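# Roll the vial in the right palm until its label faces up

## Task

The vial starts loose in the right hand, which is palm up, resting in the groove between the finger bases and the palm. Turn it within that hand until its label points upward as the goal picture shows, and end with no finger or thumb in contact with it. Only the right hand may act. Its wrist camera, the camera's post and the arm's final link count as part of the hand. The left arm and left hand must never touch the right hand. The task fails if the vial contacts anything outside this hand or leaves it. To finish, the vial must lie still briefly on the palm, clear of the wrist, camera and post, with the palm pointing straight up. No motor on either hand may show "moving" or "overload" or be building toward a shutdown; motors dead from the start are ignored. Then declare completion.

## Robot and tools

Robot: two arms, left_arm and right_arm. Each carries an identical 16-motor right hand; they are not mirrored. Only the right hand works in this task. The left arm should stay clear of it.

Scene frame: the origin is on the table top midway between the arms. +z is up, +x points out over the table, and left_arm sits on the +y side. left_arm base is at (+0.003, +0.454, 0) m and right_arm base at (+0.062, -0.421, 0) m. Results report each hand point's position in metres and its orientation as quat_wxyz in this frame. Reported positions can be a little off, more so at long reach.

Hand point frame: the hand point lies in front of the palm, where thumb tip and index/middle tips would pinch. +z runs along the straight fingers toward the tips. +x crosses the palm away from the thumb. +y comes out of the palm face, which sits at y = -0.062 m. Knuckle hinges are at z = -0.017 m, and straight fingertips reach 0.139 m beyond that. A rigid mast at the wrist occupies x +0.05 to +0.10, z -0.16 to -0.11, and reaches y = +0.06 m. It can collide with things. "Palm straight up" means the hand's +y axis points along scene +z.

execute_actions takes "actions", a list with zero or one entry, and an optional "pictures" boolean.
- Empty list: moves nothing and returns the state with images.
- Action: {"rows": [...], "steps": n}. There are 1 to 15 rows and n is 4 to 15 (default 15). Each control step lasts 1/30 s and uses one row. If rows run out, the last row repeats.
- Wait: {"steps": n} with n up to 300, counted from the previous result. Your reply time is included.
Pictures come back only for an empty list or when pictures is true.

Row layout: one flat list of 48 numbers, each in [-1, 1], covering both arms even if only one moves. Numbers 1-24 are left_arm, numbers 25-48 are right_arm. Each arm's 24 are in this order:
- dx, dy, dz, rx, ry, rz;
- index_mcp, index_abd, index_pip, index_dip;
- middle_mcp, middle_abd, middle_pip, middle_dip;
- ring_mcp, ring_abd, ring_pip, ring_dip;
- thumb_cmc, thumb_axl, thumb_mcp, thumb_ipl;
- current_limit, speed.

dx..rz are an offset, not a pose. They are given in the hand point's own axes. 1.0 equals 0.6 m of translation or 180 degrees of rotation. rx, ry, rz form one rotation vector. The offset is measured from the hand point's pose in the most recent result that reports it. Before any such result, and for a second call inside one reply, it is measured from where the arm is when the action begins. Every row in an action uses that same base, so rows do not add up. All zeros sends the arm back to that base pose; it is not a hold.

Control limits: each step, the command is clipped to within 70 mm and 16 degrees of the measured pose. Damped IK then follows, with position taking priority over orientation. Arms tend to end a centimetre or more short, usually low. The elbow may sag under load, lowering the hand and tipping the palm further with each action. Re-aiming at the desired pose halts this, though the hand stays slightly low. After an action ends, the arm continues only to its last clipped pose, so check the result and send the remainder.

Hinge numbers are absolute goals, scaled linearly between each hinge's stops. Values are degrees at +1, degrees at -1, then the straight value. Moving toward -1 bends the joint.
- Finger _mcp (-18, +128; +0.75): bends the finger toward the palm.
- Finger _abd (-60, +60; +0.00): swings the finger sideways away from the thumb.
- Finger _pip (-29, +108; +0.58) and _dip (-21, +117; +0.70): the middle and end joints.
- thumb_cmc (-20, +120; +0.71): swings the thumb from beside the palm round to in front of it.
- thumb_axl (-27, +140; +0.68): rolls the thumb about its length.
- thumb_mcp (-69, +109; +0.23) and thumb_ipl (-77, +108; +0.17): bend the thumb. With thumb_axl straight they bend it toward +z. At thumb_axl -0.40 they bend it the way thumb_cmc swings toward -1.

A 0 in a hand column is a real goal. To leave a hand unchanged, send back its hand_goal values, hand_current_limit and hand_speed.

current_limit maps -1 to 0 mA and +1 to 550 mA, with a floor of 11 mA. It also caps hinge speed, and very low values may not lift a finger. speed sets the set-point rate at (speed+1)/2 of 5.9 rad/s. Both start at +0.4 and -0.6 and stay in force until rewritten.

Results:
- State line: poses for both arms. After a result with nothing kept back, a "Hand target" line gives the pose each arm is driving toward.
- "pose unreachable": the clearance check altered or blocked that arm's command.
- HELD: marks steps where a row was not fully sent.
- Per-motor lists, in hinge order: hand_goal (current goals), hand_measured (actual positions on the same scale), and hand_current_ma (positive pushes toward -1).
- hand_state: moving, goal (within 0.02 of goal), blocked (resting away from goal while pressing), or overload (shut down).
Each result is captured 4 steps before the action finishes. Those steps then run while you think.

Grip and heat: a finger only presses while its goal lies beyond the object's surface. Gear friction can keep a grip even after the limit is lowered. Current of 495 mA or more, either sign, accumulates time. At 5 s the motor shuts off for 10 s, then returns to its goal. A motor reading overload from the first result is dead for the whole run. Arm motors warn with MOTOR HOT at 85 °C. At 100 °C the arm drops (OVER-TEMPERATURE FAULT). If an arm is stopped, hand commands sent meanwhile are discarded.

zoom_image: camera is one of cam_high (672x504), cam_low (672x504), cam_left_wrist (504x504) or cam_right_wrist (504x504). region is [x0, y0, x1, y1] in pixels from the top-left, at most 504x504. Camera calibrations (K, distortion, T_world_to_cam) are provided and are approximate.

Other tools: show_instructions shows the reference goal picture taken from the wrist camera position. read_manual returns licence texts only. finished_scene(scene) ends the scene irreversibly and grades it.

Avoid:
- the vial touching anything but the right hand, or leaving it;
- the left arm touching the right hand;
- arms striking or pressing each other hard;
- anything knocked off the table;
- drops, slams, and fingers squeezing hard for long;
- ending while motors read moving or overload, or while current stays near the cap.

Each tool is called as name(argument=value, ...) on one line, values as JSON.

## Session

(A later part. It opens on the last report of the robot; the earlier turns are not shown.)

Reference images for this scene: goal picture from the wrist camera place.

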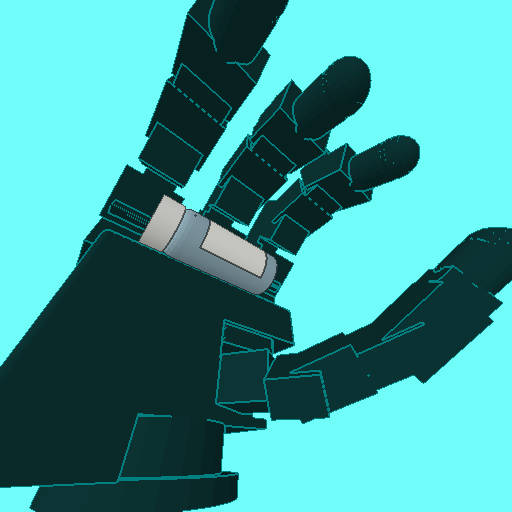

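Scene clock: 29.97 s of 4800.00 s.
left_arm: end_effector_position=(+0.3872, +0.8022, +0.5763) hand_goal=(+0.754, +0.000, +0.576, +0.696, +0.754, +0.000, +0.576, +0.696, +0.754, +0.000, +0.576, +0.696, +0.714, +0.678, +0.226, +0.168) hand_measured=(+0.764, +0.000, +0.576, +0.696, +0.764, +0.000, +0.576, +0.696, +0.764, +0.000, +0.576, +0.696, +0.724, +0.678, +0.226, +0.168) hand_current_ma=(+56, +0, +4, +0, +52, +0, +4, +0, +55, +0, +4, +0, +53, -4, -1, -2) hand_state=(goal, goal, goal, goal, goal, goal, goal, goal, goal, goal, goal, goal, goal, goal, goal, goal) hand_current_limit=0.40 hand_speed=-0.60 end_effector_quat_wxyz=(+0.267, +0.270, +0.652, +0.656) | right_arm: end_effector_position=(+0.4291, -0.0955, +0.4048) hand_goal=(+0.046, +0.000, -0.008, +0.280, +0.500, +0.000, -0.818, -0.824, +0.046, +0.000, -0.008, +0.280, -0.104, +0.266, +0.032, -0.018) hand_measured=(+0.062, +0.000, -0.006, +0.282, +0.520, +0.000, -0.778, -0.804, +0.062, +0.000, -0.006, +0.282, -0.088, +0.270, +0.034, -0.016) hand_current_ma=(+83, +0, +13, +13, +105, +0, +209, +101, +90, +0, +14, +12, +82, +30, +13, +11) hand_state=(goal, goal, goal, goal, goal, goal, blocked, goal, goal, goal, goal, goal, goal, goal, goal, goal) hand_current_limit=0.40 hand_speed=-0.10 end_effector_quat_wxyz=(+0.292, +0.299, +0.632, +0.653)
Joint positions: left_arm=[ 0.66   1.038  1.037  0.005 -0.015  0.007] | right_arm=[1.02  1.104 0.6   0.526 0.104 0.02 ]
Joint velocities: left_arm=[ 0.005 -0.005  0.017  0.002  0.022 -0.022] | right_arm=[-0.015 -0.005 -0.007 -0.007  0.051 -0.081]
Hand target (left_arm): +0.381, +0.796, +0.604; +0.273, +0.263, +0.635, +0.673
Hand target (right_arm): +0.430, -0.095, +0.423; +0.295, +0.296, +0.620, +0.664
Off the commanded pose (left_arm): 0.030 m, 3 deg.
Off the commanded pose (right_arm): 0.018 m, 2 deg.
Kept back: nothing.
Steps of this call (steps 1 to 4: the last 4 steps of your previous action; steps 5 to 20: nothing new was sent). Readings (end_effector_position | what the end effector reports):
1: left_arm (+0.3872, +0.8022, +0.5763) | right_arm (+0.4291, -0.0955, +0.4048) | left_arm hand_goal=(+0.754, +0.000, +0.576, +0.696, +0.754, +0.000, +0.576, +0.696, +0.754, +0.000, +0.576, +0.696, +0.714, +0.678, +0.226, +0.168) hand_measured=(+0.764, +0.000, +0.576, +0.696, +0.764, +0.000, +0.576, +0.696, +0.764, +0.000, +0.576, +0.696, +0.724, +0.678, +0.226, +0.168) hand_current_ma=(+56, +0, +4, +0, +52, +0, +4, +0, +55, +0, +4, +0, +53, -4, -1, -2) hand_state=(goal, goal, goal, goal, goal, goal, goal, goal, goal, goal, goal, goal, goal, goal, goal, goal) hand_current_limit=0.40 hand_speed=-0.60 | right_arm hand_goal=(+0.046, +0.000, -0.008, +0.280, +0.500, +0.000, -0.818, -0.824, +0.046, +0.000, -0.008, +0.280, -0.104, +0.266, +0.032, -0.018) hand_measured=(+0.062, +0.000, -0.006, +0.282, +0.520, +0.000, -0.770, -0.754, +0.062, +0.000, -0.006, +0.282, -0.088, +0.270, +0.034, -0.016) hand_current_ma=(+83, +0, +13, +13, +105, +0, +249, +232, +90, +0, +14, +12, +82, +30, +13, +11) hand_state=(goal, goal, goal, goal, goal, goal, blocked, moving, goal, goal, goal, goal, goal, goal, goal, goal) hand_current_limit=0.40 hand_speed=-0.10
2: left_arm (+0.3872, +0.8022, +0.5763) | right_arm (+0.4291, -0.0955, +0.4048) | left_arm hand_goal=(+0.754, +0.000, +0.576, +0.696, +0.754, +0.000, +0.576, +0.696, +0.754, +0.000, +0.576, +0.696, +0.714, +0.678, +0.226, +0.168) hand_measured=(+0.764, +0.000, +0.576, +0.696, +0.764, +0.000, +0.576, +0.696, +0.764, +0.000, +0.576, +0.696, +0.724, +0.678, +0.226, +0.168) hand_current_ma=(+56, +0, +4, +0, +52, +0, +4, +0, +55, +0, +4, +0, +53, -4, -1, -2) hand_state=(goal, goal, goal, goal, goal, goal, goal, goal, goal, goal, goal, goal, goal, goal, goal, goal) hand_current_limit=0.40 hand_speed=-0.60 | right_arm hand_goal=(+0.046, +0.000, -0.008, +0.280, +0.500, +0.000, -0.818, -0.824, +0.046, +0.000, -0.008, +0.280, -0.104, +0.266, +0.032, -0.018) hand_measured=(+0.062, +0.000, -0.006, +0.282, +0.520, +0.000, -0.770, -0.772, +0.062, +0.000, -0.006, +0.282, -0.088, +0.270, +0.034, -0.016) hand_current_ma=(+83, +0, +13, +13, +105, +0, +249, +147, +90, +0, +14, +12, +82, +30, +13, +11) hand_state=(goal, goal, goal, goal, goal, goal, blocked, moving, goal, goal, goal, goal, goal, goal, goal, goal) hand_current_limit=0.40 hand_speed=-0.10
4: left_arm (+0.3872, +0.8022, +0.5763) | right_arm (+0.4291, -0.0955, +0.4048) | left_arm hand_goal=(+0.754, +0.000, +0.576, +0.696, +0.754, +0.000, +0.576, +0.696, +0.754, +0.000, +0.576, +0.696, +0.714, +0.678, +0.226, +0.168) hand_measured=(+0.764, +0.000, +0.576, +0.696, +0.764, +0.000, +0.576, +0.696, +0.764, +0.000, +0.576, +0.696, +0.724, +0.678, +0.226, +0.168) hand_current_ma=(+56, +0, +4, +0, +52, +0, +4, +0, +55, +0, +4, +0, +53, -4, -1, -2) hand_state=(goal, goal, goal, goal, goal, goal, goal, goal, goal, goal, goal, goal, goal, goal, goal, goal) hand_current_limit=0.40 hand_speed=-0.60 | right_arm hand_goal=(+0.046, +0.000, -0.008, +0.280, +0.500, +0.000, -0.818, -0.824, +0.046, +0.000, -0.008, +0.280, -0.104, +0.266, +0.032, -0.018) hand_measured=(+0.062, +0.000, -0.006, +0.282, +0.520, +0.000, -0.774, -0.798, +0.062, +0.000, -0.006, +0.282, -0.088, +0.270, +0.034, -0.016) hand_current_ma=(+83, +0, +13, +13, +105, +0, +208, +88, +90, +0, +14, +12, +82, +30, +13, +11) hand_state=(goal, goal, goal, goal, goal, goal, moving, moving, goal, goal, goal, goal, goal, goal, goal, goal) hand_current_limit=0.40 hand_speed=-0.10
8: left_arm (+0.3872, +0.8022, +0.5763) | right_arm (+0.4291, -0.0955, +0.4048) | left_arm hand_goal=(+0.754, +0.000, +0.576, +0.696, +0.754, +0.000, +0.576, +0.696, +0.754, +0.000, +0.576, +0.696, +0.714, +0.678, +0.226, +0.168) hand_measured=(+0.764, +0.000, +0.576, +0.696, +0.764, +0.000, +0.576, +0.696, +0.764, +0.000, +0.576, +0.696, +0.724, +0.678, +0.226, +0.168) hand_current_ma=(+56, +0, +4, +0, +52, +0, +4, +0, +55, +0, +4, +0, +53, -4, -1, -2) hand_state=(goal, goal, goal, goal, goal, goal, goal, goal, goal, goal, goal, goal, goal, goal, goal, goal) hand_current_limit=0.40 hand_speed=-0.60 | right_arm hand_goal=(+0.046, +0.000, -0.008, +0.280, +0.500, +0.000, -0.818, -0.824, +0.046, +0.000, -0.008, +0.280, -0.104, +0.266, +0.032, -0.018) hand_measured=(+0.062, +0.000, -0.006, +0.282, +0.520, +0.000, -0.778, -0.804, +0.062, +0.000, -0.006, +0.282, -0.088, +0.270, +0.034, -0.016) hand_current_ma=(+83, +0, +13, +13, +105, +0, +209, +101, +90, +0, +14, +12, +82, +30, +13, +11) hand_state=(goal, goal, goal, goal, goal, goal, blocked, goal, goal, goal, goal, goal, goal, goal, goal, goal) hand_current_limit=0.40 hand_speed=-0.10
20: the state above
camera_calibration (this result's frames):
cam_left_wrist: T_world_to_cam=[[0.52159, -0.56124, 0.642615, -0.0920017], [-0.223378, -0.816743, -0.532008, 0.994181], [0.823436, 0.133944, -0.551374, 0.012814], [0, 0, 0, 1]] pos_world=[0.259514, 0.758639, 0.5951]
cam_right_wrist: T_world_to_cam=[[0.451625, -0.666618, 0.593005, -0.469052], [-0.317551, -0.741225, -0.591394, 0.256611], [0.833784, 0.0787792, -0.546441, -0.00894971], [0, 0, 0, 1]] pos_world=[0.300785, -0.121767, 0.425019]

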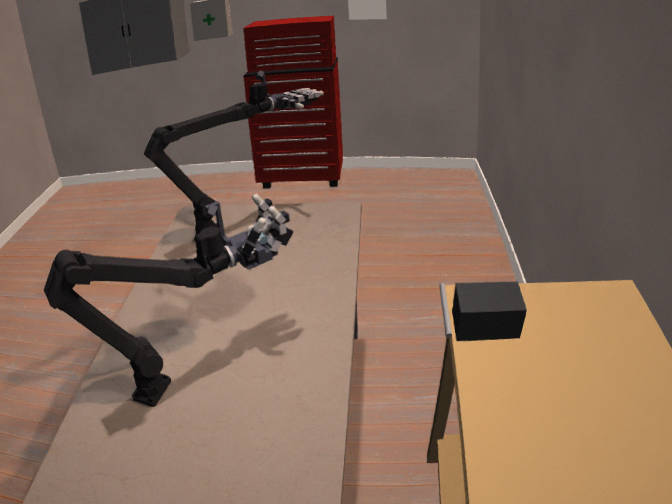

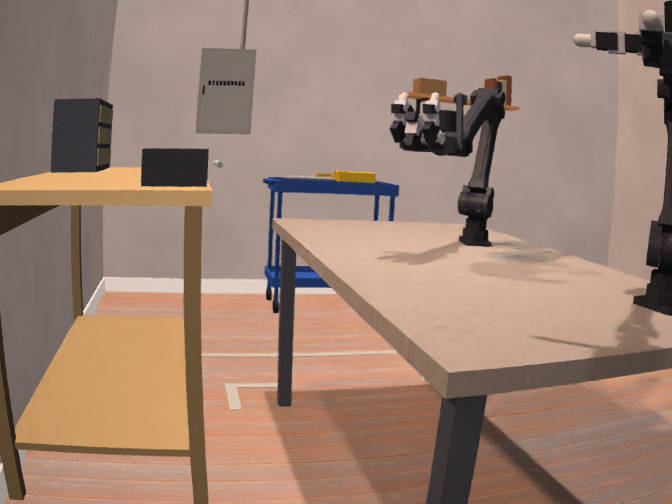

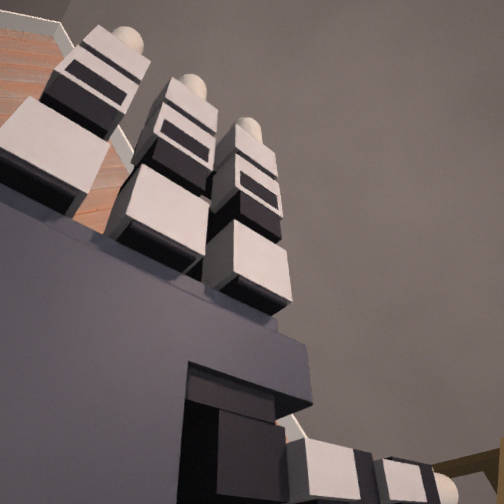

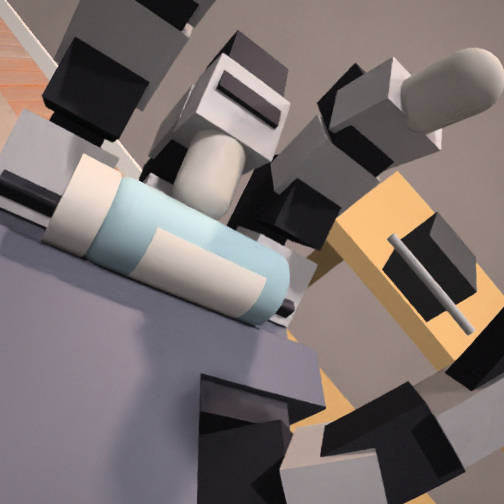

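execute_actions(actions=[{"rows":[[0,0.0478,-0.0124,-0.0166,0,0,0.754,0,0.576,0.696,0.754,0,0.576,0.696,0.754,0,0.576,0.696,0.714,0.678,0.226,0.168,0.4,-0.6,0.0008,0.0303,0.0033,-0.0108,0,0.0011,0.046,0,-0.008,0.28,0.52,0,-0.785,-0.806,0.046,0,-0.008,0.28,-0.104,0.266,0.032,-0.018,0.4,-0.1],[0,0.0478,-0.0124,-0.0166,0,0,0.754,0,0.576,0.696,0.754,0,0.576,0.696,0.754,0,0.576,0.696,0.714,0.678,0.226,0.168,0.4,-0.6,0.0008,0.0303,0.0033,-0.0108,0,0.0011,0.046,0,-0.008,0.28,0.545,0,-0.778,-0.804,0.046,0,-0.008,0.28,-0.104,0.266,0.032,-0.018,0.4,-0.1],[0,0.0478,-0.0124,-0.0166,0,0,0.754,0,0.576,0.696,0.754,0,0.576,0.696,0.754,0,0.576,0.696,0.714,0.678,0.226,0.168,0.4,-0.6,0.0008,0.0303,0.0033,-0.0108,0,0.0011,0.046,0,-0.008,0.28,0.57,0,-0.775,-0.8,0.046,0,-0.008,0.28,-0.104,0.266,0.032,-0.018,0.4,-0.1],[0,0.0478,-0.0124,-0.0166,0,0,0.754,0,0.576,0.696,0.754,0,0.576,0.696,0.754,0,0.576,0.696,0.714,0.678,0.226,0.168,0.4,-0.6,0.0008,0.0303,0.0033,-0.0108,0,0.0011,0.046,0,-0.008,0.28,0.595,0,-0.77,-0.79,0.046,0,-0.008,0.28,-0.104,0.266,0.032,-0.018,0.4,-0.1],[0,0.0478,-0.0124,-0.0166,0,0,0.754,0,0.576,0.696,0.754,0,0.576,0.696,0.754,0,0.576,0.696,0.714,0.678,0.226,0.168,0.4,-0.6,0.0008,0.0303,0.0033,-0.0108,0,0.0011,0.046,0,-0.008,0.28,0.61,0,-0.765,-0.765,0.046,0,-0.008,0.28,-0.104,0.266,0.032,-0.018,0.4,-0.1],[0,0.0478,-0.0124,-0.0166,0,0,0.754,0,0.576,0.696,0.754,0,0.576,0.696,0.754,0,0.576,0.696,0.714,0.678,0.226,0.168,0.4,-0.6,0.0008,0.0303,0.0033,-0.0108,0,0.0011,0.046,0,-0.008,0.28,0.61,0,-0.76,-0.735,0.046,0,-0.008,0.28,-0.104,0.266,0.032,-0.018,0.4,-0.1],[0,0.0478,-0.0124,-0.0166,0,0,0.754,0,0.576,0.696,0.754,0,0.576,0.696,0.754,0,0.576,0.696,0.714,0.678,0.226,0.168,0.4,-0.6,0.0008,0.0303,0.0033,-0.0108,0,0.0011,0.046,0,-0.008,0.28,0.61,0,-0.752,-0.7,0.046,0,-0.008,0.28,-0.104,0.266,0.032,-0.018,0.4,-0.1],[0,0.0478,-0.0124,-0.0166,0,0,0.754,0,0.576,0.696,0.754,0,0.576,0.696,0.754,0,0.576,0.696,0.714,0.678,0.226,0.168,0.4,-0.6,0.0008,0.0303,0.0033,-0.0108,0,0.0011,0.046,0,-0.008,0.28,0.6,0,-0.745,-0.665,0.046,0,-0.008,0.28,-0.104,0.266,0.032,-0.018,0.4,-0.1],[0,0.0478,-0.0124,-0.0166,0,0,0.754,0,0.576,0.696,0.754,0,0.576,0.696,0.754,0,0.576,0.696,0.714,0.678,0.226,0.168,0.4,-0.6,0.0008,0.0303,0.0033,-0.0108,0,0.0011,0.046,0,-0.008,0.28,0.58,0,-0.738,-0.63,0.046,0,-0.008,0.28,-0.104,0.266,0.032,-0.018,0.4,-0.1],[0,0.0478,-0.0124,-0.0166,0,0,0.754,0,0.576,0.696,0.754,0,0.576,0.696,0.754,0,0.576,0.696,0.714,0.678,0.226,0.168,0.4,-0.6,0.0008,0.0303,0.0033,-0.0108,0,0.0011,0.046,0,-0.008,0.28,0.555,0,-0.732,-0.6,0.046,0,-0.008,0.28,-0.104,0.266,0.032,-0.018,0.4,-0.1],[0,0.0478,-0.0124,-0.0166,0,0,0.754,0,0.576,0.696,0.754,0,0.576,0.696,0.754,0,0.576,0.696,0.714,0.678,0.226,0.168,0.4,-0.6,0.0008,0.0303,0.0033,-0.0108,0,0.0011,0.046,0,-0.008,0.28,0.53,0,-0.73,-0.578,0.046,0,-0.008,0.28,-0.104,0.266,0.032,-0.018,0.4,-0.1],[0,0.0478,-0.0124,-0.0166,0,0,0.754,0,0.576,0.696,0.754,0,0.576,0.696,0.754,0,0.576,0.696,0.714,0.678,0.226,0.168,0.4,-0.6,0.0008,0.0303,0.0033,-0.0108,0,0.0011,0.046,0,-0.008,0.28,0.51,0,-0.735,-0.578,0.046,0,-0.008,0.28,-0.104,0.266,0.032,-0.018,0.4,-0.1],[0,0.0478,-0.0124,-0.0166,0,0,0.754,0,0.576,0.696,0.754,0,0.576,0.696,0.754,0,0.576,0.696,0.714,0.678,0.226,0.168,0.4,-0.6,0.0008,0.0303,0.0033,-0.0108,0,0.0011,0.046,0,-0.008,0.28,0.499,0,-0.745,-0.578,0.046,0,-0.008,0.28,-0.104,0.266,0.032,-0.018,0.4,-0.1],[0,0.0478,-0.0124,-0.0166,0,0,0.754,0,0.576,0.696,0.754,0,0.576,0.696,0.754,0,0.576,0.696,0.714,0.678,0.226,0.168,0.4,-0.6,0.0008,0.0303,0.0033,-0.0108,0,0.0011,0.046,0,-0.008,0.28,0.499,0,-0.76,-0.578,0.046,0,-0.008,0.28,-0.104,0.266,0.032,-0.018,0.4,-0.1],[0,0.0478,-0.0124,-0.0166,0,0,0.754,0,0.576,0.696,0.754,0,0.576,0.696,0.754,0,0.576,0.696,0.714,0.678,0.226,0.168,0.4,-0.6,0.0008,0.0303,0.0033,-0.0108,0,0.0011,0.046,0,-0.008,0.28,0.499,0,-0.775,-0.578,0.046,0,-0.008,0.28,-0.104,0.266,0.032,-0.018,0.4,-0.1]],"steps":15}])

execute_actions(actions=[{"rows":[[0,0.0478,-0.0124,-0.0166,0,0,0.754,0,0.576,0.696,0.754,0,0.576,0.696,0.754,0,0.576,0.696,0.714,0.678,0.226,0.168,0.4,-0.6,0.0008,0.0303,0.0033,-0.0108,0,0.0011,0.046,0,-0.008,0.28,0.499,0,-0.79,-0.578,0.046,0,-0.008,0.28,-0.104,0.266,0.032,-0.018,0.4,-0.1],[0,0.0478,-0.0124,-0.0166,0,0,0.754,0,0.576,0.696,0.754,0,0.576,0.696,0.754,0,0.576,0.696,0.714,0.678,0.226,0.168,0.4,-0.6,0.0008,0.0303,0.0033,-0.0108,0,0.0011,0.046,0,-0.008,0.28,0.499,0,-0.803,-0.578,0.046,0,-0.008,0.28,-0.104,0.266,0.032,-0.018,0.4,-0.1],[0,0.0478,-0.0124,-0.0166,0,0,0.754,0,0.576,0.696,0.754,0,0.576,0.696,0.754,0,0.576,0.696,0.714,0.678,0.226,0.168,0.4,-0.6,0.0008,0.0303,0.0033,-0.0108,0,0.0011,0.046,0,-0.008,0.28,0.499,0,-0.811,-0.578,0.046,0,-0.008,0.28,-0.104,0.266,0.032,-0.018,0.4,-0.1],[0,0.0478,-0.0124,-0.0166,0,0,0.754,0,0.576,0.696,0.754,0,0.576,0.696,0.754,0,0.576,0.696,0.714,0.678,0.226,0.168,0.4,-0.6,0.0008,0.0303,0.0033,-0.0108,0,0.0011,0.046,0,-0.008,0.28,0.499,0,-0.814,-0.578,0.046,0,-0.008,0.28,-0.104,0.266,0.032,-0.018,0.4,-0.1],[0,0.0478,-0.0124,-0.0166,0,0,0.754,0,0.576,0.696,0.754,0,0.576,0.696,0.754,0,0.576,0.696,0.714,0.678,0.226,0.168,0.4,-0.6,0.0008,0.0303,0.0033,-0.0108,0,0.0011,0.046,0,-0.008,0.28,0.499,0,-0.812,-0.596,0.046,0,-0.008,0.28,-0.104,0.266,0.032,-0.018,0.4,-0.1],[0,0.0478,-0.0124,-0.0166,0,0,0.754,0,0.576,0.696,0.754,0,0.576,0.696,0.754,0,0.576,0.696,0.714,0.678,0.226,0.168,0.4,-0.6,0.0008,0.0303,0.0033,-0.0108,0,0.0011,0.046,0,-0.008,0.28,0.499,0,-0.81,-0.616,0.046,0,-0.008,0.28,-0.104,0.266,0.032,-0.018,0.4,-0.1],[0,0.0478,-0.0124,-0.0166,0,0,0.754,0,0.576,0.696,0.754,0,0.576,0.696,0.754,0,0.576,0.696,0.714,0.678,0.226,0.168,0.4,-0.6,0.0008,0.0303,0.0033,-0.0108,0,0.0011,0.046,0,-0.008,0.28,0.499,0,-0.808,-0.636,0.046,0,-0.008,0.28,-0.104,0.266,0.032,-0.018,0.4,-0.1],[0,0.0478,-0.0124,-0.0166,0,0,0.754,0,0.576,0.696,0.754,0,0.576,0.696,0.754,0,0.576,0.696,0.714,0.678,0.226,0.168,0.4,-0.6,0.0008,0.0303,0.0033,-0.0108,0,0.0011,0.046,0,-0.008,0.28,0.499,0,-0.806,-0.656,0.046,0,-0.008,0.28,-0.104,0.266,0.032,-0.018,0.4,-0.1],[0,0.0478,-0.0124,-0.0166,0,0,0.754,0,0.576,0.696,0.754,0,0.576,0.696,0.754,0,0.576,0.696,0.714,0.678,0.226,0.168,0.4,-0.6,0.0008,0.0303,0.0033,-0.0108,0,0.0011,0.046,0,-0.008,0.28,0.499,0,-0.805,-0.676,0.046,0,-0.008,0.28,-0.104,0.266,0.032,-0.018,0.4,-0.1],[0,0.0478,-0.0124,-0.0166,0,0,0.754,0,0.576,0.696,0.754,0,0.576,0.696,0.754,0,0.576,0.696,0.714,0.678,0.226,0.168,0.4,-0.6,0.0008,0.0303,0.0033,-0.0108,0,0.0011,0.046,0,-0.008,0.28,0.499,0,-0.805,-0.696,0.046,0,-0.008,0.28,-0.104,0.266,0.032,-0.018,0.4,-0.1],[0,0.0478,-0.0124,-0.0166,0,0,0.754,0,0.576,0.696,0.754,0,0.576,0.696,0.754,0,0.576,0.696,0.714,0.678,0.226,0.168,0.4,-0.6,0.0008,0.0303,0.0033,-0.0108,0,0.0011,0.046,0,-0.008,0.28,0.499,0,-0.805,-0.716,0.046,0,-0.008,0.28,-0.104,0.266,0.032,-0.018,0.4,-0.1],[0,0.0478,-0.0124,-0.0166,0,0,0.754,0,0.576,0.696,0.754,0,0.576,0.696,0.754,0,0.576,0.696,0.714,0.678,0.226,0.168,0.4,-0.6,0.0008,0.0303,0.0033,-0.0108,0,0.0011,0.046,0,-0.008,0.28,0.499,0,-0.805,-0.736,0.046,0,-0.008,0.28,-0.104,0.266,0.032,-0.018,0.4,-0.1],[0,0.0478,-0.0124,-0.0166,0,0,0.754,0,0.576,0.696,0.754,0,0.576,0.696,0.754,0,0.576,0.696,0.714,0.678,0.226,0.168,0.4,-0.6,0.0008,0.0303,0.0033,-0.0108,0,0.0011,0.046,0,-0.008,0.28,0.499,0,-0.805,-0.756,0.046,0,-0.008,0.28,-0.104,0.266,0.032,-0.018,0.4,-0.1],[0,0.0478,-0.0124,-0.0166,0,0,0.754,0,0.576,0.696,0.754,0,0.576,0.696,0.754,0,0.576,0.696,0.714,0.678,0.226,0.168,0.4,-0.6,0.0008,0.0303,0.0033,-0.0108,0,0.0011,0.046,0,-0.008,0.28,0.499,0,-0.807,-0.776,0.046,0,-0.008,0.28,-0.104,0.266,0.032,-0.018,0.4,-0.1],[0,0.0478,-0.0124,-0.0166,0,0,0.754,0,0.576,0.696,0.754,0,0.576,0.696,0.754,0,0.576,0.696,0.714,0.678,0.226,0.168,0.4,-0.6,0.0008,0.0303,0.0033,-0.0108,0,0.0011,0.046,0,-0.008,0.28,0.499,0,-0.81,-0.796,0.046,0,-0.008,0.28,-0.104,0.266,0.032,-0.018,0.4,-0.1]],"steps":15}])

execute_actions(actions=[{"rows":[[0,0.0478,-0.0124,-0.0166,0,0,0.754,0,0.576,0.696,0.754,0,0.576,0.696,0.754,0,0.576,0.696,0.714,0.678,0.226,0.168,0.4,-0.6,0.0008,0.0303,0.0033,-0.0108,0,0.0011,0.046,0,-0.008,0.28,0.499,0,-0.814,-0.812,0.046,0,-0.008,0.28,-0.104,0.266,0.032,-0.018,0.4,-0.1],[0,0.0478,-0.0124,-0.0166,0,0,0.754,0,0.576,0.696,0.754,0,0.576,0.696,0.754,0,0.576,0.696,0.714,0.678,0.226,0.168,0.4,-0.6,0.0008,0.0303,0.0033,-0.0108,0,0.0011,0.046,0,-0.008,0.28,0.499,0,-0.818,-0.825,0.046,0,-0.008,0.28,-0.104,0.266,0.032,-0.018,0.4,-0.1]],"steps":13}], pictures=true)

zoom_image(camera="cam_right_wrist", region=[40, 130, 320, 340])

Scene clock: 35.30 s of 4800.00 s.
left_arm: end_effector_position=(+0.3872, +0.8022, +0.5763) hand_goal=(+0.754, +0.000, +0.576, +0.696, +0.754, +0.000, +0.576, +0.696, +0.754, +0.000, +0.576, +0.696, +0.714, +0.678, +0.226, +0.168) hand_measured=(+0.764, +0.000, +0.576, +0.696, +0.764, +0.000, +0.576, +0.696, +0.764, +0.000, +0.576, +0.696, +0.724, +0.678, +0.226, +0.168) hand_current_ma=(+56, +0, +4, +0, +52, +0, +4, +0, +55, +0, +4, +0, +53, -4, -1, -2) hand_state=(goal, goal, goal, goal, goal, goal, goal, goal, goal, goal, goal, goal, goal, goal, goal, goal) hand_current_limit=0.40 hand_speed=-0.60 end_effector_quat_wxyz=(+0.267, +0.270, +0.652, +0.656) | right_arm: end_effector_position=(+0.4291, -0.0955, +0.4048) hand_goal=(+0.046, +0.000, -0.008, +0.280, +0.530, +0.000, -0.730, -0.578, +0.046, +0.000, -0.008, +0.280, -0.104, +0.266, +0.032, -0.018) hand_measured=(+0.062, +0.000, -0.006, +0.282, +0.604, +0.000, -0.746, -0.650, +0.062, +0.000, -0.006, +0.282, -0.088, +0.270, +0.034, -0.016) hand_current_ma=(+83, +0, +13, +13, +155, +0, -28, -58, +90, +0, +14, +12, +82, +30, +13, +11) hand_state=(goal, goal, goal, goal, moving, goal, moving, moving, goal, goal, goal, goal, goal, goal, goal, goal) hand_current_limit=0.40 hand_speed=-0.10 end_effector_quat_wxyz=(+0.292, +0.299, +0.632, +0.653)
Joint positions: left_arm=[ 0.66   1.038  1.037  0.005 -0.015  0.007] | right_arm=[1.02  1.104 0.6   0.526 0.104 0.02 ]
Joint velocities: left_arm=[ 0.005 -0.015 -0.012 -0.022 -0.081 -0.007] | right_arm=[-0.005  0.005 -0.002 -0.007  0.007 -0.051]
Steps of this call (steps 1 to 90: nothing new was sent; then 1.97 s passed at rest; steps 91 to 101: the first 11 steps of this action). Readings (end_effector_position | what the end effector reports):
91: left_arm (+0.3872, +0.8022, +0.5763) | right_arm (+0.4291, -0.0955, +0.4048) | left_arm hand_goal=(+0.754, +0.000, +0.576, +0.696, +0.754, +0.000, +0.576, +0.696, +0.754, +0.000, +0.576, +0.696, +0.714, +0.678, +0.226, +0.168) hand_measured=(+0.764, +0.000, +0.576, +0.696, +0.764, +0.000, +0.576, +0.696, +0.764, +0.000, +0.576, +0.696, +0.724, +0.678, +0.226, +0.168) hand_current_ma=(+56, +0, +4, +0, +52, +0, +4, +0, +55, +0, +4, +0, +53, -4, -1, -2) hand_state=(goal, goal, goal, goal, goal, goal, goal, goal, goal, goal, goal, goal, goal, goal, goal, goal) hand_current_limit=0.40 hand_speed=-0.60 | right_arm hand_goal=(+0.046, +0.000, -0.008, +0.280, +0.520, +0.000, -0.784, -0.806, +0.046, +0.000, -0.008, +0.280, -0.104, +0.266, +0.032, -0.018) hand_measured=(+0.062, +0.000, -0.006, +0.282, +0.520, +0.000, -0.778, -0.804, +0.062, +0.000, -0.006, +0.282, -0.088, +0.270, +0.034, -0.016) hand_current_ma=(+83, +0, +13, +13, +105, +0, +209, +101, +90, +0, +14, +12, +82, +30, +13, +11) hand_state=(goal, goal, goal, goal, moving, goal, moving, moving, goal, goal, goal, goal, goal, goal, goal, goal) hand_current_limit=0.40 hand_speed=-0.10
92: left_arm (+0.3872, +0.8022, +0.5763) | right_arm (+0.4291, -0.0955, +0.4048) | left_arm hand_goal=(+0.754, +0.000, +0.576, +0.696, +0.754, +0.000, +0.576, +0.696, +0.754, +0.000, +0.576, +0.696, +0.714, +0.678, +0.226, +0.168) hand_measured=(+0.764, +0.000, +0.576, +0.696, +0.764, +0.000, +0.576, +0.696, +0.764, +0.000, +0.576, +0.696, +0.724, +0.678, +0.226, +0.168) hand_current_ma=(+56, +0, +4, +0, +52, +0, +4, +0, +55, +0, +4, +0, +53, -4, -1, -2) hand_state=(goal, goal, goal, goal, goal, goal, goal, goal, goal, goal, goal, goal, goal, goal, goal, goal) hand_current_limit=0.40 hand_speed=-0.60 | right_arm hand_goal=(+0.046, +0.000, -0.008, +0.280, +0.546, +0.000, -0.778, -0.804, +0.046, +0.000, -0.008, +0.280, -0.104, +0.266, +0.032, -0.018) hand_measured=(+0.062, +0.000, -0.006, +0.282, +0.520, +0.000, -0.776, -0.804, +0.062, +0.000, -0.006, +0.282, -0.088, +0.270, +0.034, -0.016) hand_current_ma=(+83, +0, +13, +13, +25, +0, +47, +10, +90, +0, +14, +12, +82, +30, +13, +11) hand_state=(goal, goal, goal, goal, moving, goal, moving, moving, goal, goal, goal, goal, goal, goal, goal, goal) hand_current_limit=0.40 hand_speed=-0.10
94: left_arm (+0.3872, +0.8022, +0.5763) | right_arm (+0.4291, -0.0955, +0.4048) | left_arm hand_goal=(+0.754, +0.000, +0.576, +0.696, +0.754, +0.000, +0.576, +0.696, +0.754, +0.000, +0.576, +0.696, +0.714, +0.678, +0.226, +0.168) hand_measured=(+0.764, +0.000, +0.576, +0.696, +0.764, +0.000, +0.576, +0.696, +0.764, +0.000, +0.576, +0.696, +0.724, +0.678, +0.226, +0.168) hand_current_ma=(+56, +0, +4, +0, +52, +0, +4, +0, +55, +0, +4, +0, +53, -4, -1, -2) hand_state=(goal, goal, goal, goal, goal, goal, goal, goal, goal, goal, goal, goal, goal, goal, goal, goal) hand_current_limit=0.40 hand_speed=-0.60 | right_arm hand_goal=(+0.046, +0.000, -0.008, +0.280, +0.596, +0.000, -0.770, -0.790, +0.046, +0.000, -0.008, +0.280, -0.104, +0.266, +0.032, -0.018) hand_measured=(+0.062, +0.000, -0.006, +0.282, +0.546, +0.000, -0.774, -0.802, +0.062, +0.000, -0.006, +0.282, -0.088, +0.270, +0.034, -0.016) hand_current_ma=(+83, +0, +13, +13, -8, +0, -2, -17, +90, +0, +14, +12, +82, +30, +13, +11) hand_state=(goal, goal, goal, goal, moving, goal, moving, moving, goal, goal, goal, goal, goal, goal, goal, goal) hand_current_limit=0.40 hand_speed=-0.10
98: left_arm (+0.3872, +0.8022, +0.5763) | right_arm (+0.4291, -0.0955, +0.4048) | left_arm hand_goal=(+0.754, +0.000, +0.576, +0.696, +0.754, +0.000, +0.576, +0.696, +0.754, +0.000, +0.576, +0.696, +0.714, +0.678, +0.226, +0.168) hand_measured=(+0.764, +0.000, +0.576, +0.696, +0.764, +0.000, +0.576, +0.696, +0.764, +0.000, +0.576, +0.696, +0.724, +0.678, +0.226, +0.168) hand_current_ma=(+56, +0, +4, +0, +52, +0, +4, +0, +55, +0, +4, +0, +53, -4, -1, -2) hand_state=(goal, goal, goal, goal, goal, goal, goal, goal, goal, goal, goal, goal, goal, goal, goal, goal) hand_current_limit=0.40 hand_speed=-0.60 | right_arm hand_goal=(+0.046, +0.000, -0.008, +0.280, +0.600, +0.000, -0.744, -0.664, +0.046, +0.000, -0.008, +0.280, -0.104, +0.266, +0.032, -0.018) hand_measured=(+0.062, +0.000, -0.006, +0.282, +0.614, +0.000, -0.766, -0.750, +0.062, +0.000, -0.006, +0.282, -0.088, +0.270, +0.034, -0.016) hand_current_ma=(+83, +0, +13, +13, +41, +0, -36, -77, +90, +0, +14, +12, +82, +30, +13, +11) hand_state=(goal, goal, goal, goal, moving, goal, moving, moving, goal, goal, goal, goal, goal, goal, goal, goal) hand_current_limit=0.40 hand_speed=-0.10
101: the state above

Scene clock: 35.80 s of 4800.00 s.
left_arm: end_effector_position=(+0.3872, +0.8022, +0.5763) hand_goal=(+0.754, +0.000, +0.576, +0.696, +0.754, +0.000, +0.576, +0.696, +0.754, +0.000, +0.576, +0.696, +0.714, +0.678, +0.226, +0.168) hand_measured=(+0.764, +0.000, +0.576, +0.696, +0.764, +0.000, +0.576, +0.696, +0.764, +0.000, +0.576, +0.696, +0.724, +0.678, +0.226, +0.168) hand_current_ma=(+56, +0, +4, +0, +52, +0, +4, +0, +55, +0, +4, +0, +53, -4, -1, -2) hand_state=(goal, goal, goal, goal, goal, goal, goal, goal, goal, goal, goal, goal, goal, goal, goal, goal) hand_current_limit=0.40 hand_speed=-0.60 end_effector_quat_wxyz=(+0.267, +0.270, +0.652, +0.656) | right_arm: end_effector_position=(+0.4291, -0.0955, +0.4048) hand_goal=(+0.046, +0.000, -0.008, +0.280, +0.500, +0.000, -0.804, -0.716, +0.046, +0.000, -0.008, +0.280, -0.104, +0.266, +0.032, -0.018) hand_measured=(+0.062, +0.000, -0.006, +0.282, +0.518, +0.000, -0.780, -0.626, +0.062, +0.000, -0.006, +0.282, -0.088, +0.270, +0.034, -0.016) hand_current_ma=(+83, +0, +13, +13, +99, +0, +147, +250, +90, +0, +14, +12, +82, +30, +13, +11) hand_state=(goal, goal, goal, goal, goal, goal, moving, moving, goal, goal, goal, goal, goal, goal, goal, goal) hand_current_limit=0.40 hand_speed=-0.10 end_effector_quat_wxyz=(+0.292, +0.299, +0.632, +0.653)
Joint positions: left_arm=[ 0.66   1.038  1.037  0.005 -0.015  0.007] | right_arm=[1.02  1.104 0.6   0.526 0.104 0.02 ]
Joint velocities: left_arm=[-0.005 -0.005 -0.027 -0.002 -0.022 -0.007] | right_arm=[-0.005  0.005 -0.002 -0.017 -0.007  0.007]
Off your previous action's commanded pose (left_arm): 0.030 m, 3 deg at its last step (step 4 of this call).
Off your previous action's commanded pose (right_arm): 0.018 m, 2 deg at its last step (step 4 of this call).
Steps of this call (steps 1 to 4: the last 4 steps of your previous action; steps 5 to 15: the first 11 steps of this action, its rows measured from where the robot was after step 4). Readings (end_effector_position | what the end effector reports):
4: left_arm (+0.3872, +0.8022, +0.5763) | right_arm (+0.4291, -0.0955, +0.4048) | left_arm hand_goal=(+0.754, +0.000, +0.576, +0.696, +0.754, +0.000, +0.576, +0.696, +0.754, +0.000, +0.576, +0.696, +0.714, +0.678, +0.226, +0.168) hand_measured=(+0.764, +0.000, +0.576, +0.696, +0.764, +0.000, +0.576, +0.696, +0.764, +0.000, +0.576, +0.696, +0.724, +0.678, +0.226, +0.168) hand_current_ma=(+56, +0, +4, +0, +52, +0, +4, +0, +55, +0, +4, +0, +53, -4, -1, -2) hand_state=(goal, goal, goal, goal, goal, goal, goal, goal, goal, goal, goal, goal, goal, goal, goal, goal) hand_current_limit=0.40 hand_speed=-0.60 | right_arm hand_goal=(+0.046, +0.000, -0.008, +0.280, +0.500, +0.000, -0.774, -0.578, +0.046, +0.000, -0.008, +0.280, -0.104, +0.266, +0.032, -0.018) hand_measured=(+0.062, +0.000, -0.006, +0.282, +0.526, +0.000, -0.742, -0.584, +0.062, +0.000, -0.006, +0.282, -0.088, +0.270, +0.034, -0.016) hand_current_ma=(+83, +0, +13, +13, +77, +0, +38, -18, +90, +0, +14, +12, +82, +30, +13, +11) hand_state=(goal, goal, goal, goal, moving, goal, moving, moving, goal, goal, goal, goal, goal, goal, goal, goal) hand_current_limit=0.40 hand_speed=-0.10
5: left_arm (+0.3872, +0.8022, +0.5763) | right_arm (+0.4291, -0.0955, +0.4048) | left_arm hand_goal=(+0.754, +0.000, +0.576, +0.696, +0.754, +0.000, +0.576, +0.696, +0.754, +0.000, +0.576, +0.696, +0.714, +0.678, +0.226, +0.168) hand_measured=(+0.764, +0.000, +0.576, +0.696, +0.764, +0.000, +0.576, +0.696, +0.764, +0.000, +0.576, +0.696, +0.724, +0.678, +0.226, +0.168) hand_current_ma=(+56, +0, +4, +0, +52, +0, +4, +0, +55, +0, +4, +0, +53, -4, -1, -2) hand_state=(goal, goal, goal, goal, goal, goal, goal, goal, goal, goal, goal, goal, goal, goal, goal, goal) hand_current_limit=0.40 hand_speed=-0.60 | right_arm hand_goal=(+0.046, +0.000, -0.008, +0.280, +0.500, +0.000, -0.790, -0.578, +0.046, +0.000, -0.008, +0.280, -0.104, +0.266, +0.032, -0.018) hand_measured=(+0.062, +0.000, -0.006, +0.282, +0.520, +0.000, -0.754, -0.582, +0.062, +0.000, -0.006, +0.282, -0.088, +0.270, +0.034, -0.016) hand_current_ma=(+83, +0, +13, +13, +91, +0, +27, -21, +90, +0, +14, +12, +82, +30, +13, +11) hand_state=(goal, goal, goal, goal, moving, goal, moving, moving, goal, goal, goal, goal, goal, goal, goal, goal) hand_current_limit=0.40 hand_speed=-0.10
6: left_arm (+0.3872, +0.8022, +0.5763) | right_arm (+0.4291, -0.0955, +0.4048) | left_arm hand_goal=(+0.754, +0.000, +0.576, +0.696, +0.754, +0.000, +0.576, +0.696, +0.754, +0.000, +0.576, +0.696, +0.714, +0.678, +0.226, +0.168) hand_measured=(+0.764, +0.000, +0.576, +0.696, +0.764, +0.000, +0.576, +0.696, +0.764, +0.000, +0.576, +0.696, +0.724, +0.678, +0.226, +0.168) hand_current_ma=(+56, +0, +4, +0, +52, +0, +4, +0, +55, +0, +4, +0, +53, -4, -1, -2) hand_state=(goal, goal, goal, goal, goal, goal, goal, goal, goal, goal, goal, goal, goal, goal, goal, goal) hand_current_limit=0.40 hand_speed=-0.60 | right_arm hand_goal=(+0.046, +0.000, -0.008, +0.280, +0.500, +0.000, -0.802, -0.578, +0.046, +0.000, -0.008, +0.280, -0.104, +0.266, +0.032, -0.018) hand_measured=(+0.062, +0.000, -0.006, +0.282, +0.518, +0.000, -0.766, -0.582, +0.062, +0.000, -0.006, +0.282, -0.088, +0.270, +0.034, -0.016) hand_current_ma=(+83, +0, +13, +13, +97, +0, +30, -22, +90, +0, +14, +12, +82, +30, +13, +11) hand_state=(goal, goal, goal, goal, moving, goal, moving, goal, goal, goal, goal, goal, goal, goal, goal, goal) hand_current_limit=0.40 hand_speed=-0.10
8: left_arm (+0.3872, +0.8022, +0.5763) | right_arm (+0.4291, -0.0955, +0.4048) | left_arm hand_goal=(+0.754, +0.000, +0.576, +0.696, +0.754, +0.000, +0.576, +0.696, +0.754, +0.000, +0.576, +0.696, +0.714, +0.678, +0.226, +0.168) hand_measured=(+0.764, +0.000, +0.576, +0.696, +0.764, +0.000, +0.576, +0.696, +0.764, +0.000, +0.576, +0.696, +0.724, +0.678, +0.226, +0.168) hand_current_ma=(+56, +0, +4, +0, +52, +0, +4, +0, +55, +0, +4, +0, +53, -4, -1, -2) hand_state=(goal, goal, goal, goal, goal, goal, goal, goal, goal, goal, goal, goal, goal, goal, goal, goal) hand_current_limit=0.40 hand_speed=-0.60 | right_arm hand_goal=(+0.046, +0.000, -0.008, +0.280, +0.500, +0.000, -0.814, -0.578, +0.046, +0.000, -0.008, +0.280, -0.104, +0.266, +0.032, -0.018) hand_measured=(+0.062, +0.000, -0.006, +0.282, +0.518, +0.000, -0.788, -0.580, +0.062, +0.000, -0.006, +0.282, -0.088, +0.270, +0.034, -0.016) hand_current_ma=(+83, +0, +13, +13, +99, +0, +119, +10, +90, +0, +14, +12, +82, +30, +13, +11) hand_state=(goal, goal, goal, goal, goal, goal, moving, moving, goal, goal, goal, goal, goal, goal, goal, goal) hand_current_limit=0.40 hand_speed=-0.10
12: left_arm (+0.3872, +0.8022, +0.5763) | right_arm (+0.4291, -0.0955, +0.4048) | left_arm hand_goal=(+0.754, +0.000, +0.576, +0.696, +0.754, +0.000, +0.576, +0.696, +0.754, +0.000, +0.576, +0.696, +0.714, +0.678, +0.226, +0.168) hand_measured=(+0.764, +0.000, +0.576, +0.696, +0.764, +0.000, +0.576, +0.696, +0.764, +0.000, +0.576, +0.696, +0.724, +0.678, +0.226, +0.168) hand_current_ma=(+56, +0, +4, +0, +52, +0, +4, +0, +55, +0, +4, +0, +53, -4, -1, -2) hand_state=(goal, goal, goal, goal, goal, goal, goal, goal, goal, goal, goal, goal, goal, goal, goal, goal) hand_current_limit=0.40 hand_speed=-0.60 | right_arm hand_goal=(+0.046, +0.000, -0.008, +0.280, +0.500, +0.000, -0.806, -0.656, +0.046, +0.000, -0.008, +0.280, -0.104, +0.266, +0.032, -0.018) hand_measured=(+0.062, +0.000, -0.006, +0.282, +0.518, +0.000, -0.788, -0.586, +0.062, +0.000, -0.006, +0.282, -0.088, +0.270, +0.034, -0.016) hand_current_ma=(+83, +0, +13, +13, +99, +0, +106, +220, +90, +0, +14, +12, +82, +30, +13, +11) hand_state=(goal, goal, goal, goal, goal, goal, moving, moving, goal, goal, goal, goal, goal, goal, goal, goal) hand_current_limit=0.40 hand_speed=-0.10
15: the state above

Scene clock: 36.23 s of 4800.00 s.
left_arm: end_effector_position=(+0.3872, +0.8022, +0.5763) hand_goal=(+0.754, +0.000, +0.576, +0.696, +0.754, +0.000, +0.576, +0.696, +0.754, +0.000, +0.576, +0.696, +0.714, +0.678, +0.226, +0.168) hand_measured=(+0.764, +0.000, +0.576, +0.696, +0.764, +0.000, +0.576, +0.696, +0.764, +0.000, +0.576, +0.696, +0.724, +0.678, +0.226, +0.168) hand_current_ma=(+56, +0, +4, +0, +52, +0, +4, +0, +55, +0, +4, +0, +53, -4, -1, -2) hand_state=(goal, goal, goal, goal, goal, goal, goal, goal, goal, goal, goal, goal, goal, goal, goal, goal) hand_current_limit=0.40 hand_speed=-0.60 end_effector_quat_wxyz=(+0.267, +0.270, +0.652, +0.656) | right_arm: end_effector_position=(+0.4291, -0.0955, +0.4048) hand_goal=(+0.046, +0.000, -0.008, +0.280, +0.500, +0.000, -0.818, -0.824, +0.046, +0.000, -0.008, +0.280, -0.104, +0.266, +0.032, -0.018) hand_measured=(+0.062, +0.000, -0.006, +0.282, +0.518, +0.000, -0.770, -0.758, +0.062, +0.000, -0.006, +0.282, -0.088, +0.270, +0.034, -0.016) hand_current_ma=(+83, +0, +13, +13, +100, +0, +247, +276, +90, +0, +14, +12, +82, +30, +13, +11) hand_state=(goal, goal, goal, goal, goal, goal, blocked, moving, goal, goal, goal, goal, goal, goal, goal, goal) hand_current_limit=0.40 hand_speed=-0.10 end_effector_quat_wxyz=(+0.292, +0.299, +0.632, +0.653)
Joint positions: left_arm=[ 0.66   1.038  1.037  0.005 -0.015  0.007] | right_arm=[1.02  1.104 0.6   0.526 0.104 0.02 ]
Joint velocities: left_arm=[-0.005 -0.005 -0.007 -0.007  0.007 -0.022] | right_arm=[ 0.015 -0.015 -0.017  0.027 -0.007 -0.066]
Off your previous action's commanded pose (left_arm): 0.030 m, 3 deg at its last step (step 4 of this call).
Off your previous action's commanded pose (right_arm): 0.018 m, 2 deg at its last step (step 4 of this call).
Steps of this call (steps 1 to 4: the last 4 steps of your previous action; steps 5 to 13: the first 9 steps of this action, its rows measured from where the robot was after step 4). Readings (end_effector_position | what the end effector reports):
4: left_arm (+0.3872, +0.8022, +0.5763) | right_arm (+0.4291, -0.0955, +0.4048) | left_arm hand_goal=(+0.754, +0.000, +0.576, +0.696, +0.754, +0.000, +0.576, +0.696, +0.754, +0.000, +0.576, +0.696, +0.714, +0.678, +0.226, +0.168) hand_measured=(+0.764, +0.000, +0.576, +0.696, +0.764, +0.000, +0.576, +0.696, +0.764, +0.000, +0.576, +0.696, +0.724, +0.678, +0.226, +0.168) hand_current_ma=(+56, +0, +4, +0, +52, +0, +4, +0, +55, +0, +4, +0, +53, -4, -1, -2) hand_state=(goal, goal, goal, goal, goal, goal, goal, goal, goal, goal, goal, goal, goal, goal, goal, goal) hand_current_limit=0.40 hand_speed=-0.60 | right_arm hand_goal=(+0.046, +0.000, -0.008, +0.280, +0.500, +0.000, -0.810, -0.796, +0.046, +0.000, -0.008, +0.280, -0.104, +0.266, +0.032, -0.018) hand_measured=(+0.062, +0.000, -0.006, +0.282, +0.518, +0.000, -0.770, -0.680, +0.062, +0.000, -0.006, +0.282, -0.088, +0.270, +0.034, -0.016) hand_current_ma=(+83, +0, +13, +13, +99, +0, +189, +282, +90, +0, +14, +12, +82, +30, +13, +11) hand_state=(goal, goal, goal, goal, goal, goal, moving, moving, goal, goal, goal, goal, goal, goal, goal, goal) hand_current_limit=0.40 hand_speed=-0.10
5: left_arm (+0.3872, +0.8022, +0.5763) | right_arm (+0.4291, -0.0955, +0.4048) | left_arm hand_goal=(+0.754, +0.000, +0.576, +0.696, +0.754, +0.000, +0.576, +0.696, +0.754, +0.000, +0.576, +0.696, +0.714, +0.678, +0.226, +0.168) hand_measured=(+0.764, +0.000, +0.576, +0.696, +0.764, +0.000, +0.576, +0.696, +0.764, +0.000, +0.576, +0.696, +0.724, +0.678, +0.226, +0.168) hand_current_ma=(+56, +0, +4, +0, +52, +0, +4, +0, +55, +0, +4, +0, +53, -4, -1, -2) hand_state=(goal, goal, goal, goal, goal, goal, goal, goal, goal, goal, goal, goal, goal, goal, goal, goal) hand_current_limit=0.40 hand_speed=-0.60 | right_arm hand_goal=(+0.046, +0.000, -0.008, +0.280, +0.500, +0.000, -0.814, -0.812, +0.046, +0.000, -0.008, +0.280, -0.104, +0.266, +0.032, -0.018) hand_measured=(+0.062, +0.000, -0.006, +0.282, +0.518, +0.000, -0.770, -0.692, +0.062, +0.000, -0.006, +0.282, -0.088, +0.270, +0.034, -0.016) hand_current_ma=(+83, +0, +13, +13, +99, +0, +208, +290, +90, +0, +14, +12, +82, +30, +13, +11) hand_state=(goal, goal, goal, goal, goal, goal, moving, moving, goal, goal, goal, goal, goal, goal, goal, goal) hand_current_limit=0.40 hand_speed=-0.10
6: left_arm (+0.3872, +0.8022, +0.5763) | right_arm (+0.4291, -0.0955, +0.4048) | left_arm hand_goal=(+0.754, +0.000, +0.576, +0.696, +0.754, +0.000, +0.576, +0.696, +0.754, +0.000, +0.576, +0.696, +0.714, +0.678, +0.226, +0.168) hand_measured=(+0.764, +0.000, +0.576, +0.696, +0.764, +0.000, +0.576, +0.696, +0.764, +0.000, +0.576, +0.696, +0.724, +0.678, +0.226, +0.168) hand_current_ma=(+56, +0, +4, +0, +52, +0, +4, +0, +55, +0, +4, +0, +53, -4, -1, -2) hand_state=(goal, goal, goal, goal, goal, goal, goal, goal, goal, goal, goal, goal, goal, goal, goal, goal) hand_current_limit=0.40 hand_speed=-0.60 | right_arm hand_goal=(+0.046, +0.000, -0.008, +0.280, +0.500, +0.000, -0.818, -0.824, +0.046, +0.000, -0.008, +0.280, -0.104, +0.266, +0.032, -0.018) hand_measured=(+0.062, +0.000, -0.006, +0.282, +0.518, +0.000, -0.770, -0.706, +0.062, +0.000, -0.006, +0.282, -0.088, +0.270, +0.034, -0.016) hand_current_ma=(+83, +0, +13, +13, +101, +0, +228, +264, +90, +0, +14, +12, +82, +30, +13, +11) hand_state=(goal, goal, goal, goal, goal, goal, moving, moving, goal, goal, goal, goal, goal, goal, goal, goal) hand_current_limit=0.40 hand_speed=-0.10
8: left_arm (+0.3872, +0.8022, +0.5763) | right_arm (+0.4291, -0.0955, +0.4048) | left_arm hand_goal=(+0.754, +0.000, +0.576, +0.696, +0.754, +0.000, +0.576, +0.696, +0.754, +0.000, +0.576, +0.696, +0.714, +0.678, +0.226, +0.168) hand_measured=(+0.764, +0.000, +0.576, +0.696, +0.764, +0.000, +0.576, +0.696, +0.764, +0.000, +0.576, +0.696, +0.724, +0.678, +0.226, +0.168) hand_current_ma=(+56, +0, +4, +0, +52, +0, +4, +0, +55, +0, +4, +0, +53, -4, -1, -2) hand_state=(goal, goal, goal, goal, goal, goal, goal, goal, goal, goal, goal, goal, goal, goal, goal, goal) hand_current_limit=0.40 hand_speed=-0.60 | right_arm hand_goal=(+0.046, +0.000, -0.008, +0.280, +0.500, +0.000, -0.818, -0.824, +0.046, +0.000, -0.008, +0.280, -0.104, +0.266, +0.032, -0.018) hand_measured=(+0.062, +0.000, -0.006, +0.282, +0.518, +0.000, -0.770, -0.720, +0.062, +0.000, -0.006, +0.282, -0.088, +0.270, +0.034, -0.016) hand_current_ma=(+83, +0, +13, +13, +100, +0, +247, +334, +90, +0, +14, +12, +82, +30, +13, +11) hand_state=(goal, goal, goal, goal, goal, goal, blocked, moving, goal, goal, goal, goal, goal, goal, goal, goal) hand_current_limit=0.40 hand_speed=-0.10
12: left_arm (+0.3872, +0.8022, +0.5763) | right_arm (+0.4291, -0.0955, +0.4048) | left_arm hand_goal=(+0.754, +0.000, +0.576, +0.696, +0.754, +0.000, +0.576, +0.696, +0.754, +0.000, +0.576, +0.696, +0.714, +0.678, +0.226, +0.168) hand_measured=(+0.764, +0.000, +0.576, +0.696, +0.764, +0.000, +0.576, +0.696, +0.764, +0.000, +0.576, +0.696, +0.724, +0.678, +0.226, +0.168) hand_current_ma=(+56, +0, +4, +0, +52, +0, +4, +0, +55, +0, +4, +0, +53, -4, -1, -2) hand_state=(goal, goal, goal, goal, goal, goal, goal, goal, goal, goal, goal, goal, goal, goal, goal, goal) hand_current_limit=0.40 hand_speed=-0.60 | right_arm hand_goal=(+0.046, +0.000, -0.008, +0.280, +0.500, +0.000, -0.818, -0.824, +0.046, +0.000, -0.008, +0.280, -0.104, +0.266, +0.032, -0.018) hand_measured=(+0.062, +0.000, -0.006, +0.282, +0.518, +0.000, -0.770, -0.748, +0.062, +0.000, -0.006, +0.282, -0.088, +0.270, +0.034, -0.016) hand_current_ma=(+83, +0, +13, +13, +100, +0, +247, +309, +90, +0, +14, +12, +82, +30, +13, +11) hand_state=(goal, goal, goal, goal, goal, goal, blocked, moving, goal, goal, goal, goal, goal, goal, goal, goal) hand_current_limit=0.40 hand_speed=-0.10
13: the state above
camera_calibration (this result's frames):
cam_left_wrist: T_world_to_cam=[[0.52159, -0.56124, 0.642615, -0.0920017], [-0.223378, -0.816743, -0.532008, 0.994181], [0.823436, 0.133944, -0.551374, 0.012814], [0, 0, 0, 1]] pos_world=[0.259514, 0.758639, 0.5951]
cam_right_wrist: T_world_to_cam=[[0.451625, -0.666618, 0.593005, -0.469052], [-0.317551, -0.741225, -0.591394, 0.256611], [0.833784, 0.0787792, -0.546441, -0.00894971], [0, 0, 0, 1]] pos_world=[0.300785, -0.121767, 0.425019]

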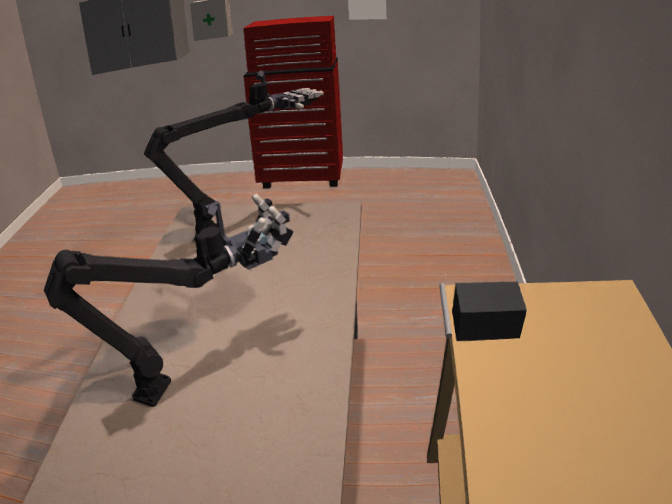

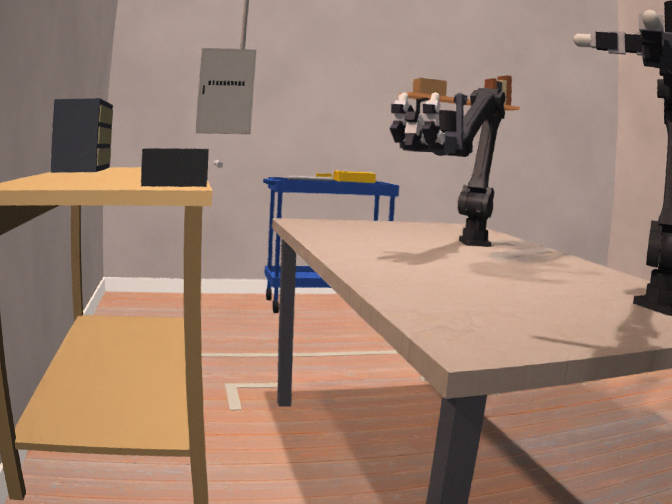

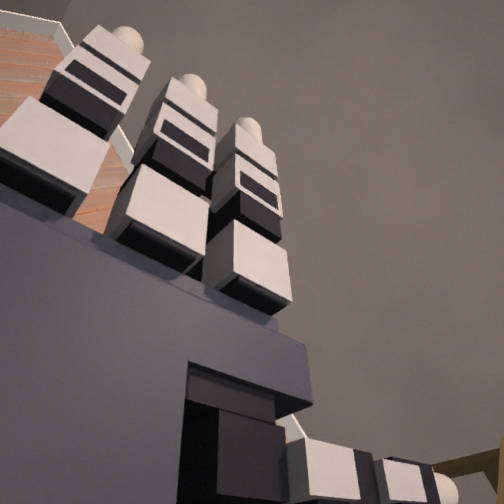

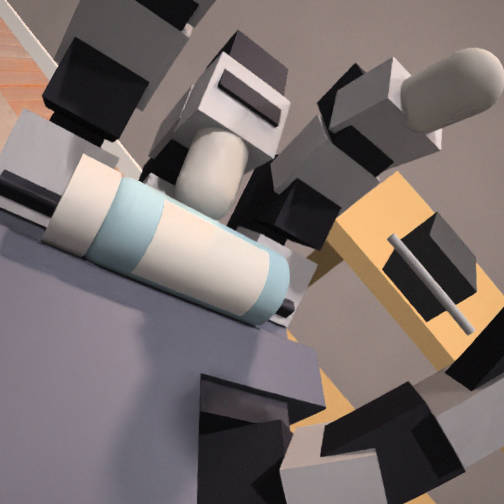

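Region (40, 130, 320, 340) of cam_right_wrist's 504x504 image, scaled by 1.800, with more detail than that image has; it fills the top 378 rows of this view, and the rest is white.

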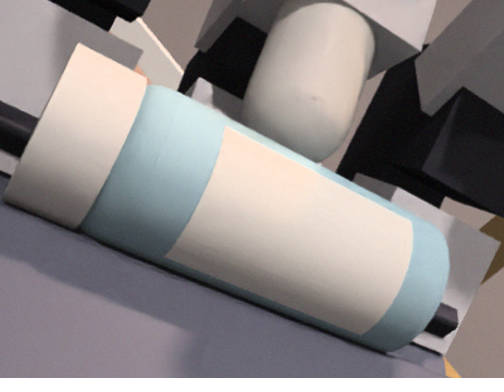

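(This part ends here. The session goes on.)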